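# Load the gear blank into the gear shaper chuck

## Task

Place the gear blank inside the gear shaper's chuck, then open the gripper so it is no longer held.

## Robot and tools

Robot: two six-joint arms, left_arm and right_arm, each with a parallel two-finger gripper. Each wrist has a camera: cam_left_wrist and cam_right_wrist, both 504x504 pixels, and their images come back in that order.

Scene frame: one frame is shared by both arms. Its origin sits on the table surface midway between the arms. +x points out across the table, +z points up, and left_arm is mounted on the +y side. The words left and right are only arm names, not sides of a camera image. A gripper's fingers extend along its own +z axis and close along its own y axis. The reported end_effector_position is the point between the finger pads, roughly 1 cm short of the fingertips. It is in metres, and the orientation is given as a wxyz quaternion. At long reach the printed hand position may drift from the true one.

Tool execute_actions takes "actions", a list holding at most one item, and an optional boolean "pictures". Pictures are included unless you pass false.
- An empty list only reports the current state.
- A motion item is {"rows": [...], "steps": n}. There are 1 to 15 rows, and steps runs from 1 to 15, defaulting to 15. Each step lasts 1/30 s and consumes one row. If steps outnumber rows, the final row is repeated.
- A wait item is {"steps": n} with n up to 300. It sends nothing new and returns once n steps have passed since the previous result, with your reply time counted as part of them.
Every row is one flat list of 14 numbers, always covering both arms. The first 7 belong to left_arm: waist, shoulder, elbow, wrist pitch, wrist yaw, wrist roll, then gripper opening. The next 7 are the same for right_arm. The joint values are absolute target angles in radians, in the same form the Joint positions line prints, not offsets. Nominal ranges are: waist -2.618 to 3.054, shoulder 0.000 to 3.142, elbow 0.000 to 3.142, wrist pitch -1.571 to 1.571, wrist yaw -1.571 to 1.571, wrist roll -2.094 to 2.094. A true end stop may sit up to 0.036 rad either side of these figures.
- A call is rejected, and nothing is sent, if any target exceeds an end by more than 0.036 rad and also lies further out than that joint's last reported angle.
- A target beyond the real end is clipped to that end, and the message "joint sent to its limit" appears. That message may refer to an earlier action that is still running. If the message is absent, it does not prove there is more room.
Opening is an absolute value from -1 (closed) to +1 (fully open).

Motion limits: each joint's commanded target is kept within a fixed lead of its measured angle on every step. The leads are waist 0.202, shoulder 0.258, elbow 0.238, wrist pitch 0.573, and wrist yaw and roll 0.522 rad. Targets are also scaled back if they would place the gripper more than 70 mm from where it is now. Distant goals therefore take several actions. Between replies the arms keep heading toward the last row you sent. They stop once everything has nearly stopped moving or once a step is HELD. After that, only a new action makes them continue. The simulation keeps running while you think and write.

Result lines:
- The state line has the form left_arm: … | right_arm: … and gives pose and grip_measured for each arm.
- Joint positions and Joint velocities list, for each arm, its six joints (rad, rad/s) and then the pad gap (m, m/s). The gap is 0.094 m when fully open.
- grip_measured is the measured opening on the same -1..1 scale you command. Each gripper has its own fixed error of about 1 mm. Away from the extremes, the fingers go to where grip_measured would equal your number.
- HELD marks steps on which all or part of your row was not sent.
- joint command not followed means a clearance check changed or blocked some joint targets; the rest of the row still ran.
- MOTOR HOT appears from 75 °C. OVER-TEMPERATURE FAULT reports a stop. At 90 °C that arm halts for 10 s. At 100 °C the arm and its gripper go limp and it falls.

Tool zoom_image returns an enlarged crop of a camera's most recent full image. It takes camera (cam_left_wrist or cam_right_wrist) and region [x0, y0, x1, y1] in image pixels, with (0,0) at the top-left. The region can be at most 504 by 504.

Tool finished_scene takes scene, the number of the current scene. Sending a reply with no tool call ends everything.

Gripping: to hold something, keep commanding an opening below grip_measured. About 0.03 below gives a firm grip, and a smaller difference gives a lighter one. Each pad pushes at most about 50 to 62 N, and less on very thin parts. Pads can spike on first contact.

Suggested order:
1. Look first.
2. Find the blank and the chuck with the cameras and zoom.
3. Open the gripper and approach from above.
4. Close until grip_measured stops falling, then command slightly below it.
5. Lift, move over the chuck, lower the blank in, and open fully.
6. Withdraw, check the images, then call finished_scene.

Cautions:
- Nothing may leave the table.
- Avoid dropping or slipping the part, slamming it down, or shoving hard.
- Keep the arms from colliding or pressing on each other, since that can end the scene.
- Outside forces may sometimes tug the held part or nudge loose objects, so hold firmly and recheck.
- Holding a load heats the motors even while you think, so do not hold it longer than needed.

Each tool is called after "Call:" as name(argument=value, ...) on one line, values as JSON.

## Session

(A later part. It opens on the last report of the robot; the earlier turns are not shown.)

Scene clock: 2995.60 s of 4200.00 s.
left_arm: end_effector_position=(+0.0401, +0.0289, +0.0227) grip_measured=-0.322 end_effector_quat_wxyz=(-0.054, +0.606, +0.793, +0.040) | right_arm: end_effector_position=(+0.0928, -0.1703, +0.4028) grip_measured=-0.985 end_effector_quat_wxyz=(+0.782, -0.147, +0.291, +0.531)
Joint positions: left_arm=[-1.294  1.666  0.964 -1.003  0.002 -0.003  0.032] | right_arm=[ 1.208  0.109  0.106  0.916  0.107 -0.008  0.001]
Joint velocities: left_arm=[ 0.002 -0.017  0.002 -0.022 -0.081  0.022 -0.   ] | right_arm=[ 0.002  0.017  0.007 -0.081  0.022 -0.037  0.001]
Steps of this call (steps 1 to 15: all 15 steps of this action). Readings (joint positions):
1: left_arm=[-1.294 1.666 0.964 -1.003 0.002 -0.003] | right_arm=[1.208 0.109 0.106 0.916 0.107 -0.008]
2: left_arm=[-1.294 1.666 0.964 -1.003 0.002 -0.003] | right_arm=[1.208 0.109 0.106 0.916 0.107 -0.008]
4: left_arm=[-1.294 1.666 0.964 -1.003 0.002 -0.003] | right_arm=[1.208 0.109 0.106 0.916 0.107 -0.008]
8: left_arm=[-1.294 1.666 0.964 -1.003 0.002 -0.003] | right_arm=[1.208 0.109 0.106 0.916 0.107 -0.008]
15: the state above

Call:
execute_actions(actions=[{"rows":[[-1.3,1.71,1.03,-1.04,-0.006,-0.007,-0.32,1.2,0.1,0.1,0.9,0.105,0,-1],[-1.3,1.71,1.03,-1.04,-0.006,-0.007,-0.32,1.2,0.1,0.1,0.9,0.105,0,-1],[-1.3,1.71,1.03,-1.04,-0.006,-0.007,-0.32,1.2,0.1,0.1,0.9,0.105,0,-1],[-1.3,1.745,1.065,-1.07,-0.006,-0.007,-0.32,1.2,0.1,0.1,0.9,0.105,0,-1],[-1.3,1.745,1.065,-1.07,-0.006,-0.007,-0.32,1.2,0.1,0.1,0.9,0.105,0,-1],[-1.3,1.745,1.065,-1.07,-0.006,-0.007,-0.32,1.2,0.1,0.1,0.9,0.105,0,-1],[-1.3,1.78,1.1,-1.1,-0.006,-0.007,-0.32,1.2,0.1,0.1,0.9,0.105,0,-1],[-1.3,1.78,1.1,-1.1,-0.006,-0.007,-0.32,1.2,0.1,0.1,0.9,0.105,0,-1],[-1.3,1.78,1.1,-1.1,-0.006,-0.007,-0.32,1.2,0.1,0.1,0.9,0.105,0,-1],[-1.3,1.815,1.135,-1.13,-0.006,-0.007,-0.32,1.2,0.1,0.1,0.9,0.105,0,-1],[-1.3,1.815,1.135,-1.13,-0.006,-0.007,-0.32,1.2,0.1,0.1,0.9,0.105,0,-1],[-1.3,1.815,1.135,-1.13,-0.006,-0.007,-0.32,1.2,0.1,0.1,0.9,0.105,0,-1],[-1.3,1.85,1.17,-1.158,-0.006,-0.007,-0.32,1.2,0.1,0.1,0.9,0.105,0,-1]],"steps":15}], pictures=false)

Call:
execute_actions(actions=[{"steps":30}])

Scene clock: 3012.13 s of 4200.00 s.
left_arm: end_effector_position=(+0.0446, +0.0123, +0.0228) grip_measured=-0.322 end_effector_quat_wxyz=(-0.095, +0.603, +0.789, +0.072) | right_arm: end_effector_position=(+0.0928, -0.1703, +0.4028) grip_measured=-0.985 end_effector_quat_wxyz=(+0.782, -0.147, +0.291, +0.531)
Joint positions: left_arm=[-1.294  1.825  1.134 -1.118  0.002 -0.003  0.032] | right_arm=[ 1.208  0.109  0.106  0.916  0.107 -0.008  0.001]
Joint velocities: left_arm=[-0.007  0.252  0.212 -0.139 -0.007 -0.037 -0.001] | right_arm=[-0.002 -0.002  0.007 -0.11  -0.022 -0.037 -0.001]
Steps of this call (steps 1 to 15: the robot went on to your last target; steps 16 to 90: nothing new was sent; then 13.03 s passed at rest; steps 91 to 105: all 15 steps of this action). Readings (joint positions):
91: left_arm=[-1.294 1.671 0.970 -1.012 0.002 -0.003] | right_arm=[1.208 0.109 0.106 0.916 0.107 -0.008]
92: left_arm=[-1.294 1.679 0.981 -1.020 0.002 -0.003] | right_arm=[1.208 0.109 0.106 0.916 0.107 -0.008]
94: left_arm=[-1.294 1.697 1.004 -1.030 0.002 -0.003] | right_arm=[1.208 0.109 0.106 0.916 0.107 -0.008]
98: left_arm=[-1.294 1.744 1.056 -1.059 0.002 -0.003] | right_arm=[1.208 0.109 0.106 0.916 0.107 -0.008]
105: the state above

Scene clock: 3013.13 s of 4200.00 s.
left_arm: end_effector_position=(+0.0430, +0.0183, +0.0237) grip_measured=-0.322 end_effector_quat_wxyz=(-0.109, +0.602, +0.787, +0.083) | right_arm: end_effector_position=(+0.0928, -0.1703, +0.4028) grip_measured=-0.985 end_effector_quat_wxyz=(+0.782, -0.147, +0.291, +0.531)
Joint positions: left_arm=[-1.294  1.835  1.141 -1.151  0.002 -0.003  0.032] | right_arm=[ 1.208  0.109  0.106  0.916  0.107 -0.008  0.001]
Joint velocities: left_arm=[ 0.012 -0.022  0.027 -0.007  0.051 -0.11  -0.001] | right_arm=[-0.017  0.002 -0.002  0.095  0.007 -0.037 -0.   ]
Steps of this call (steps 1 to 30: the robot went on to your last target). Readings (joint positions):
1: left_arm=[-1.294 1.832 1.139 -1.122 0.002 -0.003] | right_arm=[1.208 0.109 0.106 0.916 0.107 -0.008]
2: left_arm=[-1.294 1.835 1.141 -1.125 0.002 -0.003] | right_arm=[1.208 0.109 0.106 0.916 0.107 -0.008]
4: left_arm=[-1.294 1.835 1.141 -1.133 0.002 -0.003] | right_arm=[1.208 0.109 0.106 0.916 0.107 -0.008]
8: left_arm=[-1.294 1.835 1.141 -1.145 0.002 -0.003] | right_arm=[1.208 0.109 0.106 0.916 0.107 -0.008]
30: the state above
All arms were judged still, so your last target was given up. Only a new action makes them travel on or press farther. Fingers that are still opening or closing keep moving.

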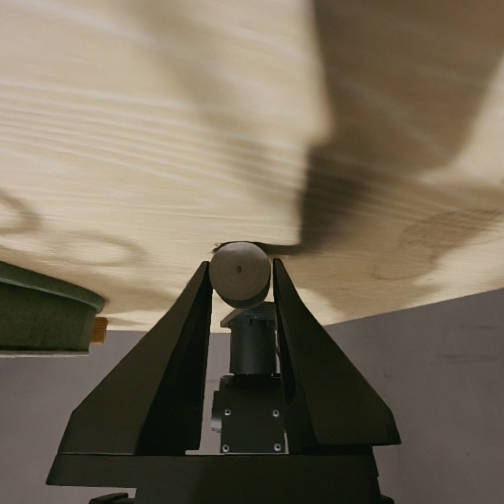

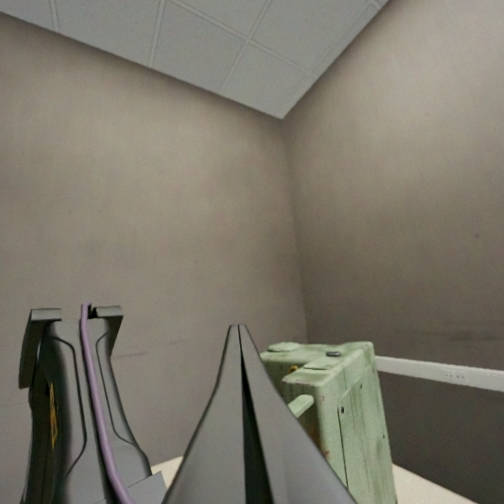

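Slightly lower, then close.

Call:
execute_actions(actions=[{"rows":[[-1.3,1.859,1.17,-1.158,-0.006,-0.007,-0.32,1.2,0.1,0.1,0.9,0.105,0,-1],[-1.3,1.859,1.17,-1.158,-0.006,-0.007,-0.32,1.2,0.1,0.1,0.9,0.105,0,-1],[-1.3,1.859,1.17,-1.158,-0.006,-0.007,-0.32,1.2,0.1,0.1,0.9,0.105,0,-1],[-1.3,1.859,1.17,-1.158,-0.006,-0.007,-0.32,1.2,0.1,0.1,0.9,0.105,0,-1],[-1.3,1.859,1.17,-1.158,-0.006,-0.007,-0.32,1.2,0.1,0.1,0.9,0.105,0,-1],[-1.3,1.859,1.17,-1.158,-0.006,-0.007,-0.39,1.2,0.1,0.1,0.9,0.105,0,-1],[-1.3,1.859,1.17,-1.158,-0.006,-0.007,-0.39,1.2,0.1,0.1,0.9,0.105,0,-1],[-1.3,1.859,1.17,-1.158,-0.006,-0.007,-0.39,1.2,0.1,0.1,0.9,0.105,0,-1],[-1.3,1.859,1.17,-1.158,-0.006,-0.007,-0.42,1.2,0.1,0.1,0.9,0.105,0,-1],[-1.3,1.859,1.17,-1.158,-0.006,-0.007,-0.42,1.2,0.1,0.1,0.9,0.105,0,-1],[-1.3,1.859,1.17,-1.158,-0.006,-0.007,-0.47,1.2,0.1,0.1,0.9,0.105,0,-1]],"steps":15}], pictures=false)

Call:
execute_actions(actions=[{"steps":10}], pictures=false)

Call:
execute_actions(actions=[{"rows":[[-1.3,1.81,1.17,-1.17,-0.006,-0.007,-0.47,1.2,0.1,0.1,0.9,0.105,0,-1],[-1.3,1.81,1.17,-1.17,-0.006,-0.007,-0.47,1.2,0.1,0.1,0.9,0.105,0,-1],[-1.3,1.81,1.17,-1.17,-0.006,-0.007,-0.47,1.2,0.1,0.1,0.9,0.105,0,-1],[-1.3,1.77,1.17,-1.2,-0.006,-0.007,-0.47,1.2,0.1,0.1,0.9,0.105,0,-1],[-1.3,1.77,1.17,-1.2,-0.006,-0.007,-0.47,1.2,0.1,0.1,0.9,0.105,0,-1],[-1.3,1.77,1.17,-1.2,-0.006,-0.007,-0.47,1.2,0.1,0.1,0.9,0.105,0,-1],[-1.3,1.7,1.17,-1.2,-0.006,-0.007,-0.47,1.2,0.1,0.1,0.9,0.105,0,-1],[-1.3,1.7,1.17,-1.2,-0.006,-0.007,-0.47,1.2,0.1,0.1,0.9,0.105,0,-1],[-1.3,1.6,1.17,-1.2,-0.006,-0.007,-0.47,1.2,0.1,0.1,0.9,0.105,0,-1],[-1.3,1.6,1.17,-1.2,-0.006,-0.007,-0.47,1.2,0.1,0.1,0.9,0.105,0,-1],[-1.3,1.5,1.17,-1.2,-0.006,-0.007,-0.47,1.2,0.1,0.1,0.9,0.105,0,-1],[-1.3,1.5,1.17,-1.2,-0.006,-0.007,-0.47,1.2,0.1,0.1,0.9,0.105,0,-1],[-1.3,1.4,1.12,-1.2,-0.006,-0.007,-0.47,1.2,0.1,0.1,0.9,0.105,0,-1]],"steps":15}], pictures=false)

Call:
execute_actions(actions=[{"rows":[[-1.3,0.9,0.8,-0.8,-0.006,-0.007,-0.47,1.2,0.1,0.1,0.9,0.105,0,-1]],"steps":15}], pictures=false)

Call:
execute_actions(actions=[{"rows":[[-1.3,0.39,0.45,-0.16,-0.006,-0.007,-0.47,1.2,0.1,0.1,0.9,0.105,0,-1]],"steps":15}], pictures=false)

Call:
execute_actions(actions=[{"rows":[[-1.3,0.2,0.25,0.6,0,-0.007,-0.47,1.2,0.1,0.1,0.9,0.105,0,-1]],"steps":15}], pictures=false)

Call:
execute_actions(actions=[{"rows":[[-0.263,0.2,0.25,0.6,0.008,-0.007,-0.47,1.2,0.1,0.1,0.9,0.105,0,-1]],"steps":15}], pictures=false)

Call:
execute_actions(actions=[{"rows":[[-0.263,0.45,0.45,0.2,0.008,-0.007,-0.47,1.2,0.5,0.2,0.87,0.105,0,-1]],"steps":15}], pictures=false)

Scene clock: 3049.90 s of 4200.00 s.
left_arm: end_effector_position=(+0.0429, +0.0187, +0.0234) grip_measured=-0.409 end_effector_quat_wxyz=(-0.110, +0.602, +0.787, +0.083) | right_arm: end_effector_position=(+0.0928, -0.1703, +0.4028) grip_measured=-0.985 end_effector_quat_wxyz=(+0.782, -0.147, +0.291, +0.531)
Joint positions: left_arm=[-1.294  1.837  1.141 -1.152  0.002 -0.003  0.028] | right_arm=[ 1.208  0.109  0.106  0.916  0.107 -0.008  0.001]
Joint velocities: left_arm=[ 0.002  0.002 -0.002 -0.022 -0.022 -0.022  0.001] | right_arm=[-0.002  0.012  0.002 -0.037 -0.037 -0.037  0.   ]
Steps of this call (steps 1 to 90: nothing new was sent; then 33.27 s passed at rest; steps 91 to 105: all 15 steps of this action). Readings (joint positions):
91: left_arm=[-1.294 1.835 1.141 -1.151 0.002 -0.003] | right_arm=[1.208 0.109 0.106 0.916 0.107 -0.008]
92: left_arm=[-1.294 1.835 1.141 -1.151 0.002 -0.003] | right_arm=[1.208 0.109 0.106 0.916 0.107 -0.008]
94: left_arm=[-1.294 1.835 1.141 -1.151 0.002 -0.003] | right_arm=[1.208 0.109 0.106 0.916 0.107 -0.008]
98: left_arm=[-1.294 1.835 1.141 -1.151 0.002 -0.003] | right_arm=[1.208 0.109 0.106 0.916 0.107 -0.008]
105: the state above

Scene clock: 3050.23 s of 4200.00 s.
left_arm: end_effector_position=(+0.0429, +0.0187, +0.0234) grip_measured=-0.409 end_effector_quat_wxyz=(-0.110, +0.602, +0.787, +0.083) | right_arm: end_effector_position=(+0.0928, -0.1703, +0.4028) grip_measured=-0.985 end_effector_quat_wxyz=(+0.782, -0.147, +0.291, +0.531)
Joint positions: left_arm=[-1.294  1.837  1.141 -1.152  0.002 -0.003  0.028] | right_arm=[ 1.208  0.109  0.106  0.916  0.107 -0.008  0.001]
Joint velocities: left_arm=[ 0.002 -0.002 -0.022  0.022  0.037 -0.007  0.001] | right_arm=[-0.017  0.007 -0.017  0.037  0.051  0.066 -0.   ]
Steps of this call (steps 1 to 10: the robot went on to your last target). Readings (joint positions):
1: left_arm=[-1.294 1.837 1.141 -1.152 0.002 -0.003] | right_arm=[1.208 0.109 0.106 0.916 0.107 -0.008]
2: left_arm=[-1.294 1.837 1.141 -1.152 0.002 -0.003] | right_arm=[1.208 0.109 0.106 0.916 0.107 -0.008]
4: left_arm=[-1.294 1.837 1.141 -1.152 0.002 -0.003] | right_arm=[1.208 0.109 0.106 0.916 0.107 -0.008]
8: left_arm=[-1.294 1.837 1.141 -1.152 0.002 -0.003] | right_arm=[1.208 0.109 0.106 0.916 0.107 -0.008]
10: the state above

Scene clock: 3050.73 s of 4200.00 s.
left_arm: end_effector_position=(+0.0464, +0.0059, +0.1186) grip_measured=-0.409 end_effector_quat_wxyz=(+0.038, +0.607, +0.793, -0.031) | right_arm: end_effector_position=(+0.0928, -0.1703, +0.4028) grip_measured=-0.985 end_effector_quat_wxyz=(+0.782, -0.147, +0.291, +0.531)
Joint positions: left_arm=[-1.294  1.438  1.141 -1.175  0.002 -0.003  0.028] | right_arm=[ 1.208  0.109  0.106  0.916  0.107 -0.008  0.001]
Joint velocities: left_arm=[-0.007 -1.17   0.012 -0.007  0.007  0.007 -0.002] | right_arm=[-0.012  0.007  0.007 -0.007 -0.051 -0.022 -0.   ]
Steps of this call (steps 1 to 15: all 15 steps of this action). Readings (joint positions):
1: left_arm=[-1.294 1.836 1.141 -1.152 0.002 -0.003] | right_arm=[1.208 0.109 0.106 0.916 0.107 -0.008]
2: left_arm=[-1.294 1.835 1.141 -1.152 0.002 -0.003] | right_arm=[1.208 0.109 0.106 0.916 0.107 -0.008]
4: left_arm=[-1.294 1.830 1.141 -1.153 0.002 -0.003] | right_arm=[1.208 0.109 0.106 0.916 0.107 -0.008]
8: left_arm=[-1.294 1.773 1.141 -1.169 0.002 -0.003] | right_arm=[1.208 0.109 0.106 0.916 0.107 -0.008]
15: the state above

Scene clock: 3051.23 s of 4200.00 s.
left_arm: end_effector_position=(+0.0449, +0.0118, +0.1638) grip_measured=-0.409 end_effector_quat_wxyz=(+0.249, +0.577, +0.754, -0.193) | right_arm: end_effector_position=(+0.0928, -0.1703, +0.4028) grip_measured=-0.985 end_effector_quat_wxyz=(+0.782, -0.147, +0.291, +0.531)
Joint positions: left_arm=[-1.294  0.905  0.811 -0.836  0.001 -0.003  0.028] | right_arm=[ 1.208  0.109  0.106  0.916  0.107 -0.008  0.001]
Joint velocities: left_arm=[-0.017 -0.007  0.007  0.081 -0.037 -0.022 -0.001] | right_arm=[-0.022  0.007  0.002  0.022 -0.037  0.022 -0.001]
Steps of this call (steps 1 to 15: all 15 steps of this action). Readings (joint positions):
1: left_arm=[-1.294 1.372 1.099 -1.112 0.001 -0.003] | right_arm=[1.208 0.109 0.106 0.916 0.107 -0.008]
2: left_arm=[-1.294 1.284 1.023 -1.019 0.001 -0.003] | right_arm=[1.208 0.109 0.106 0.916 0.107 -0.008]
4: left_arm=[-1.294 1.100 0.886 -0.932 0.001 -0.003] | right_arm=[1.208 0.109 0.106 0.916 0.107 -0.008]
8: left_arm=[-1.294 0.908 0.811 -0.909 0.001 -0.003] | right_arm=[1.208 0.109 0.106 0.916 0.107 -0.008]
15: the state above

Scene clock: 3051.73 s of 4200.00 s.
left_arm: end_effector_position=(+0.0476, +0.0019, +0.2495) grip_measured=-0.409 end_effector_quat_wxyz=(+0.509, +0.466, +0.608, -0.392) | right_arm: end_effector_position=(+0.0928, -0.1703, +0.4028) grip_measured=-0.985 end_effector_quat_wxyz=(+0.782, -0.147, +0.291, +0.531)
Joint positions: left_arm=[-1.294  0.41   0.447 -0.212  0.001 -0.003  0.028] | right_arm=[ 1.208  0.109  0.106  0.916  0.107 -0.008  0.001]
Joint velocities: left_arm=[-0.007  0.007  0.002  0.168 -0.007  0.007 -0.   ] | right_arm=[ 0.007  0.002 -0.002 -0.007 -0.037 -0.007 -0.   ]
Steps of this call (steps 1 to 15: all 15 steps of this action). Readings (joint positions):
1: left_arm=[-1.294 0.867 0.764 -0.747 0.001 -0.003] | right_arm=[1.208 0.109 0.106 0.916 0.107 -0.008]
2: left_arm=[-1.294 0.790 0.679 -0.616 0.001 -0.003] | right_arm=[1.208 0.109 0.106 0.916 0.107 -0.008]
4: left_arm=[-1.294 0.609 0.530 -0.457 0.001 -0.003] | right_arm=[1.208 0.109 0.106 0.916 0.107 -0.008]
8: left_arm=[-1.294 0.415 0.447 -0.332 0.001 -0.003] | right_arm=[1.208 0.109 0.106 0.916 0.107 -0.008]
15: the state above

Scene clock: 3052.23 s of 4200.00 s.
left_arm: end_effector_position=(+0.0347, +0.0501, +0.3780) grip_measured=-0.409 end_effector_quat_wxyz=(+0.695, +0.292, +0.381, -0.535) | right_arm: end_effector_position=(+0.0928, -0.1703, +0.4028) grip_measured=-0.985 end_effector_quat_wxyz=(+0.782, -0.147, +0.291, +0.531)
Joint positions: left_arm=[-1.294  0.224  0.251  0.543  0.001 -0.003  0.028] | right_arm=[ 1.208  0.109  0.106  0.916  0.107 -0.008  0.001]
Joint velocities: left_arm=[-0.002 -0.012 -0.007  0.183  0.007 -0.007 -0.   ] | right_arm=[-0.007 -0.002  0.012  0.037  0.037 -0.037 -0.   ]
Steps of this call (steps 1 to 15: all 15 steps of this action). Readings (joint positions):
1: left_arm=[-1.294 0.382 0.407 -0.127 0.001 -0.003] | right_arm=[1.208 0.109 0.106 0.916 0.107 -0.008]
2: left_arm=[-1.294 0.324 0.345 -0.018 0.001 -0.003] | right_arm=[1.208 0.109 0.106 0.916 0.107 -0.008]
4: left_arm=[-1.294 0.250 0.271 0.141 0.001 -0.003] | right_arm=[1.208 0.109 0.106 0.916 0.107 -0.008]
8: left_arm=[-1.294 0.232 0.251 0.381 0.001 -0.003] | right_arm=[1.208 0.109 0.106 0.916 0.107 -0.008]
15: the state above

Scene clock: 3052.73 s of 4200.00 s.
left_arm: end_effector_position=(+0.1827, +0.1978, +0.3813) grip_measured=-0.408 end_effector_quat_wxyz=(+0.872, +0.067, +0.468, -0.129) | right_arm: end_effector_position=(+0.0928, -0.1703, +0.4028) grip_measured=-0.985 end_effector_quat_wxyz=(+0.782, -0.147, +0.291, +0.531)
Joint positions: left_arm=[-0.279  0.224  0.251  0.558 -0.003 -0.003  0.028] | right_arm=[ 1.208  0.109  0.106  0.916  0.107 -0.008  0.001]
Joint velocities: left_arm=[ 0.413  0.007  0.007  0.037 -0.168  0.022  0.001] | right_arm=[-0.032 -0.007 -0.002  0.051 -0.095 -0.037 -0.   ]
Steps of this call (steps 1 to 15: all 15 steps of this action). Readings (joint positions):
1: left_arm=[-1.257 0.224 0.251 0.549 0.019 -0.003] | right_arm=[1.208 0.109 0.106 0.916 0.107 -0.008]
2: left_arm=[-1.183 0.224 0.251 0.552 0.024 -0.003] | right_arm=[1.208 0.109 0.106 0.916 0.107 -0.008]
4: left_arm=[-1.028 0.224 0.251 0.555 0.019 -0.003] | right_arm=[1.208 0.109 0.106 0.916 0.107 -0.008]
8: left_arm=[-0.720 0.224 0.251 0.556 0.014 -0.003] | right_arm=[1.208 0.109 0.106 0.916 0.107 -0.008]
15: the state above

Scene clock: 3053.23 s of 4200.00 s.
left_arm: end_effector_position=(+0.2411, +0.1825, +0.3287) grip_measured=-0.408 end_effector_quat_wxyz=(+0.756, +0.090, +0.639, -0.109) | right_arm: end_effector_position=(+0.1247, -0.0783, +0.3584) grip_measured=-0.985 end_effector_quat_wxyz=(+0.727, -0.246, +0.423, +0.482)
Joint positions: left_arm=[-0.269  0.449  0.424  0.192 -0.    -0.003  0.028] | right_arm=[ 1.208  0.505  0.194  0.864  0.108 -0.008  0.001]
Joint velocities: left_arm=[ 0.002 -0.007 -0.007 -0.125 -0.11  -0.007 -0.   ] | right_arm=[ 0.002  0.002 -0.012 -0.081 -0.051 -0.081 -0.   ]
Steps of this call (steps 1 to 15: all 15 steps of this action). Readings (joint positions):
1: left_arm=[-0.270 0.255 0.281 0.514 -0.004 -0.003] | right_arm=[1.208 0.149 0.117 0.929 0.108 -0.008]
2: left_arm=[-0.269 0.322 0.337 0.453 -0.004 -0.003] | right_arm=[1.208 0.231 0.147 0.936 0.108 -0.008]
4: left_arm=[-0.269 0.423 0.413 0.367 -0.003 -0.003] | right_arm=[1.208 0.402 0.191 0.933 0.108 -0.008]
8: left_arm=[-0.269 0.449 0.424 0.249 -0.001 -0.003] | right_arm=[1.208 0.505 0.194 0.864 0.108 -0.008]
15: the state above

Call:
execute_actions(actions=[{"rows":[[-0.263,0.52,0.5,0.13,0.008,-0.007,-0.47,1.2,0.6,0.23,0.83,0.105,0,-1],[-0.263,0.52,0.5,0.13,0.008,-0.007,-0.47,1.2,0.6,0.23,0.83,0.105,0,-1],[-0.263,0.52,0.5,0.13,0.008,-0.007,-0.47,1.2,0.6,0.23,0.83,0.105,0,-1],[-0.263,0.58,0.52,0.06,0.008,-0.007,-0.47,1.2,0.7,0.23,0.83,0.105,0,-1],[-0.263,0.58,0.52,0.06,0.008,-0.007,-0.47,1.2,0.7,0.23,0.83,0.105,0,-1],[-0.263,0.58,0.52,0.06,0.008,-0.007,-0.47,1.2,0.7,0.23,0.83,0.105,0,-1],[-0.263,0.64,0.53,0.0,0.008,-0.007,-0.47,1.2,0.8,0.23,0.83,0.105,0,-1],[-0.263,0.64,0.53,0.0,0.008,-0.007,-0.47,1.2,0.8,0.23,0.83,0.105,0,-1],[-0.263,0.64,0.53,0.0,0.008,-0.007,-0.47,1.2,0.8,0.23,0.83,0.105,0,-1],[-0.263,0.68,0.53,-0.05,0.008,-0.007,-0.47,1.2,0.87,0.23,0.83,0.105,0,-1],[-0.263,0.68,0.53,-0.05,0.008,-0.007,-0.47,1.2,0.87,0.23,0.83,0.105,0,-1],[-0.263,0.68,0.53,-0.05,0.008,-0.007,-0.47,1.2,0.87,0.23,0.83,0.105,0,-1],[-0.263,0.705,0.53,-0.07,0.008,-0.007,-0.47,1.2,0.88,0.23,0.83,0.105,0,-1]],"steps":15}], pictures=false)

Call:
execute_actions(actions=[{"steps":30}], pictures=false)

Call:
execute_actions(actions=[{"rows":[[-0.263,0.705,0.5,0.004,0.008,-0.007,-0.47,1.2,0.88,0.23,0.83,0.105,0,-1],[-0.263,0.705,0.5,0.004,0.008,-0.007,-0.47,1.2,0.88,0.23,0.83,0.105,0,-1],[-0.263,0.705,0.5,0.004,0.008,-0.007,-0.47,1.2,0.88,0.23,0.83,0.105,0,-1],[-0.263,0.705,0.5,0.004,0.008,-0.007,-0.47,1.2,0.88,0.23,0.83,0.105,0,-1],[-0.263,0.705,0.47,0.004,0.008,-0.007,-0.47,1.2,0.88,0.23,0.83,0.105,0,-1],[-0.263,0.705,0.47,0.004,0.008,-0.007,-0.47,1.2,0.88,0.23,0.83,0.105,0,-1],[-0.263,0.705,0.47,0.004,0.008,-0.007,-0.47,1.2,0.88,0.23,0.83,0.105,0,-1],[-0.263,0.705,0.448,0.004,0.008,-0.007,-0.47,1.2,0.88,0.23,0.83,0.105,0,-1]],"steps":15}], pictures=false)

Call:
execute_actions(actions=[{"steps":30}])

Call:
zoom_image(camera="cam_right_wrist", region=[200,180,320,300])

Call:
zoom_image(camera="cam_left_wrist", region=[170,220,330,380])

Scene clock: 3088.53 s of 4200.00 s.
left_arm: end_effector_position=(+0.2761, +0.1722, +0.2357) grip_measured=-0.408 end_effector_quat_wxyz=(+0.606, +0.110, +0.783, -0.087) | right_arm: end_effector_position=(+0.1487, -0.0089, +0.2590) grip_measured=-0.985 end_effector_quat_wxyz=(+0.643, -0.343, +0.548, +0.411)
Joint positions: left_arm=[-0.269  0.696  0.495 -0.051 -0.    -0.003  0.028] | right_arm=[ 1.208  0.873  0.213  0.826  0.108 -0.008  0.001]
Joint velocities: left_arm=[-0.007  0.173  0.012 -0.388  0.022  0.007 -0.   ] | right_arm=[-0.027  0.046 -0.007 -0.022 -0.007 -0.051 -0.001]
Steps of this call (steps 1 to 15: the robot went on to your last target; steps 16 to 90: nothing new was sent; then 31.80 s passed at rest; steps 91 to 105: all 15 steps of this action). Readings (joint positions):
91: left_arm=[-0.269 0.458 0.432 0.174 -0.000 -0.003] | right_arm=[1.208 0.518 0.196 0.868 0.108 -0.008]
92: left_arm=[-0.269 0.476 0.445 0.163 -0.000 -0.003] | right_arm=[1.208 0.542 0.202 0.868 0.108 -0.008]
94: left_arm=[-0.269 0.514 0.466 0.141 -0.000 -0.003] | right_arm=[1.208 0.595 0.207 0.867 0.108 -0.008]
98: left_arm=[-0.269 0.598 0.494 0.077 -0.000 -0.003] | right_arm=[1.208 0.738 0.213 0.856 0.108 -0.008]
105: the state above

Scene clock: 3089.53 s of 4200.00 s.
left_arm: end_effector_position=(+0.2746, +0.1727, +0.2263) grip_measured=-0.408 end_effector_quat_wxyz=(+0.591, +0.112, +0.794, -0.085) | right_arm: end_effector_position=(+0.1487, -0.0088, +0.2589) grip_measured=-0.985 end_effector_quat_wxyz=(+0.643, -0.343, +0.548, +0.411)
Joint positions: left_arm=[-0.269  0.701  0.495 -0.084 -0.    -0.003  0.028] | right_arm=[ 1.208  0.873  0.213  0.826  0.108 -0.008  0.001]
Joint velocities: left_arm=[ 0.007  0.002  0.007 -0.037 -0.037  0.007  0.001] | right_arm=[ 0.007 -0.007 -0.012 -0.007  0.051  0.007 -0.   ]
Steps of this call (steps 1 to 30: the robot went on to your last target). Readings (joint positions):
1: left_arm=[-0.269 0.700 0.495 -0.063 -0.000 -0.003] | right_arm=[1.208 0.873 0.213 0.826 0.108 -0.008]
2: left_arm=[-0.269 0.701 0.495 -0.072 -0.000 -0.003] | right_arm=[1.208 0.873 0.213 0.826 0.108 -0.008]
4: left_arm=[-0.269 0.701 0.495 -0.080 -0.000 -0.003] | right_arm=[1.208 0.873 0.213 0.826 0.108 -0.008]
8: left_arm=[-0.269 0.701 0.495 -0.083 -0.000 -0.003] | right_arm=[1.208 0.873 0.213 0.826 0.108 -0.008]
30: the state above
All arms were judged still, so your last target was given up. Only a new action makes them travel on or press farther. Fingers that are still opening or closing keep moving.

Scene clock: 3090.03 s of 4200.00 s.
left_arm: end_effector_position=(+0.2758, +0.1723, +0.2199) grip_measured=-0.408 end_effector_quat_wxyz=(+0.598, +0.111, +0.789, -0.086) | right_arm: end_effector_position=(+0.1487, -0.0088, +0.2589) grip_measured=-0.985 end_effector_quat_wxyz=(+0.643, -0.343, +0.548, +0.411)
Joint positions: left_arm=[-0.269  0.701  0.454 -0.026 -0.    -0.003  0.028] | right_arm=[ 1.208  0.873  0.213  0.826  0.108 -0.008  0.001]
Joint velocities: left_arm=[-0.027  0.002 -0.007  0.007  0.022  0.007 -0.   ] | right_arm=[-0.007 -0.007  0.002  0.051 -0.007  0.095  0.001]
Steps of this call (steps 1 to 15: all 15 steps of this action). Readings (joint positions):
1: left_arm=[-0.269 0.701 0.495 -0.080 -0.000 -0.003] | right_arm=[1.208 0.873 0.213 0.826 0.108 -0.008]
2: left_arm=[-0.269 0.701 0.495 -0.073 -0.000 -0.003] | right_arm=[1.208 0.873 0.213 0.826 0.108 -0.008]
4: left_arm=[-0.269 0.701 0.495 -0.056 -0.000 -0.003] | right_arm=[1.208 0.873 0.213 0.826 0.108 -0.008]
8: left_arm=[-0.269 0.701 0.490 -0.034 -0.000 -0.003] | right_arm=[1.208 0.873 0.213 0.826 0.108 -0.008]
15: the state above

Scene clock: 3091.03 s of 4200.00 s.
left_arm: end_effector_position=(+0.2759, +0.1723, +0.2200) grip_measured=-0.408 end_effector_quat_wxyz=(+0.598, +0.111, +0.789, -0.086) | right_arm: end_effector_position=(+0.1487, -0.0088, +0.2589) grip_measured=-0.985 end_effector_quat_wxyz=(+0.643, -0.343, +0.548, +0.411)
Joint positions: left_arm=[-0.269  0.701  0.454 -0.026 -0.    -0.003  0.028] | right_arm=[ 1.208  0.873  0.213  0.826  0.108 -0.008  0.001]
Joint velocities: left_arm=[-0.002  0.022 -0.017  0.022  0.007 -0.007  0.001] | right_arm=[ 0.002 -0.012 -0.002 -0.051 -0.051 -0.007 -0.001]
Steps of this call (steps 1 to 15: the robot went on to your last target; steps 16 to 30: nothing new was sent). Readings (joint positions):
1: left_arm=[-0.269 0.701 0.454 -0.026 -0.000 -0.003] | right_arm=[1.208 0.873 0.213 0.826 0.108 -0.008]
2: left_arm=[-0.269 0.701 0.454 -0.026 -0.000 -0.003] | right_arm=[1.208 0.873 0.213 0.826 0.108 -0.008]
4: left_arm=[-0.269 0.701 0.454 -0.026 -0.000 -0.003] | right_arm=[1.208 0.873 0.213 0.826 0.108 -0.008]
8: left_arm=[-0.269 0.701 0.454 -0.026 -0.000 -0.003] | right_arm=[1.208 0.873 0.213 0.826 0.108 -0.008]
30: the state above
All arms were judged still, so your last target was given up. Only a new action makes them travel on or press farther. Fingers that are still opening or closing keep moving.

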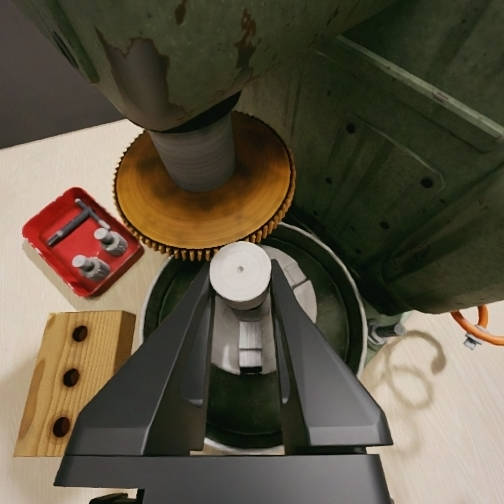

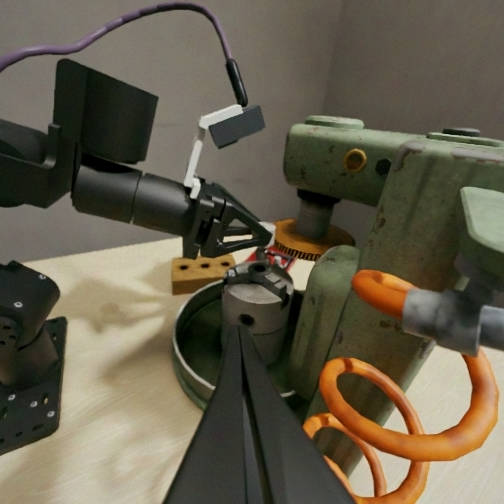

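Region (200, 180, 320, 300) of cam_right_wrist's 504x504 image, scaled by 4.200, with more detail than that image has.

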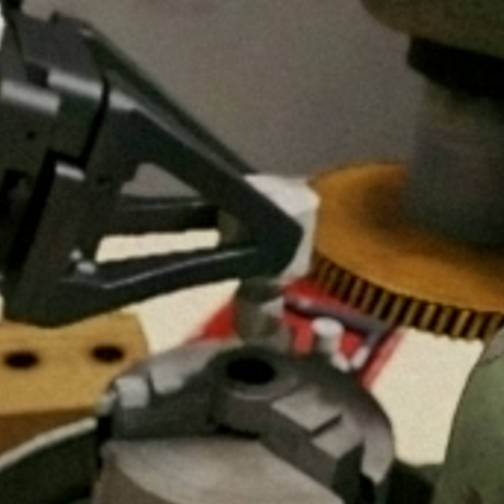

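Region (170, 220, 330, 380) of cam_left_wrist's 504x504 image, scaled by 3.150, with more detail than that image has.

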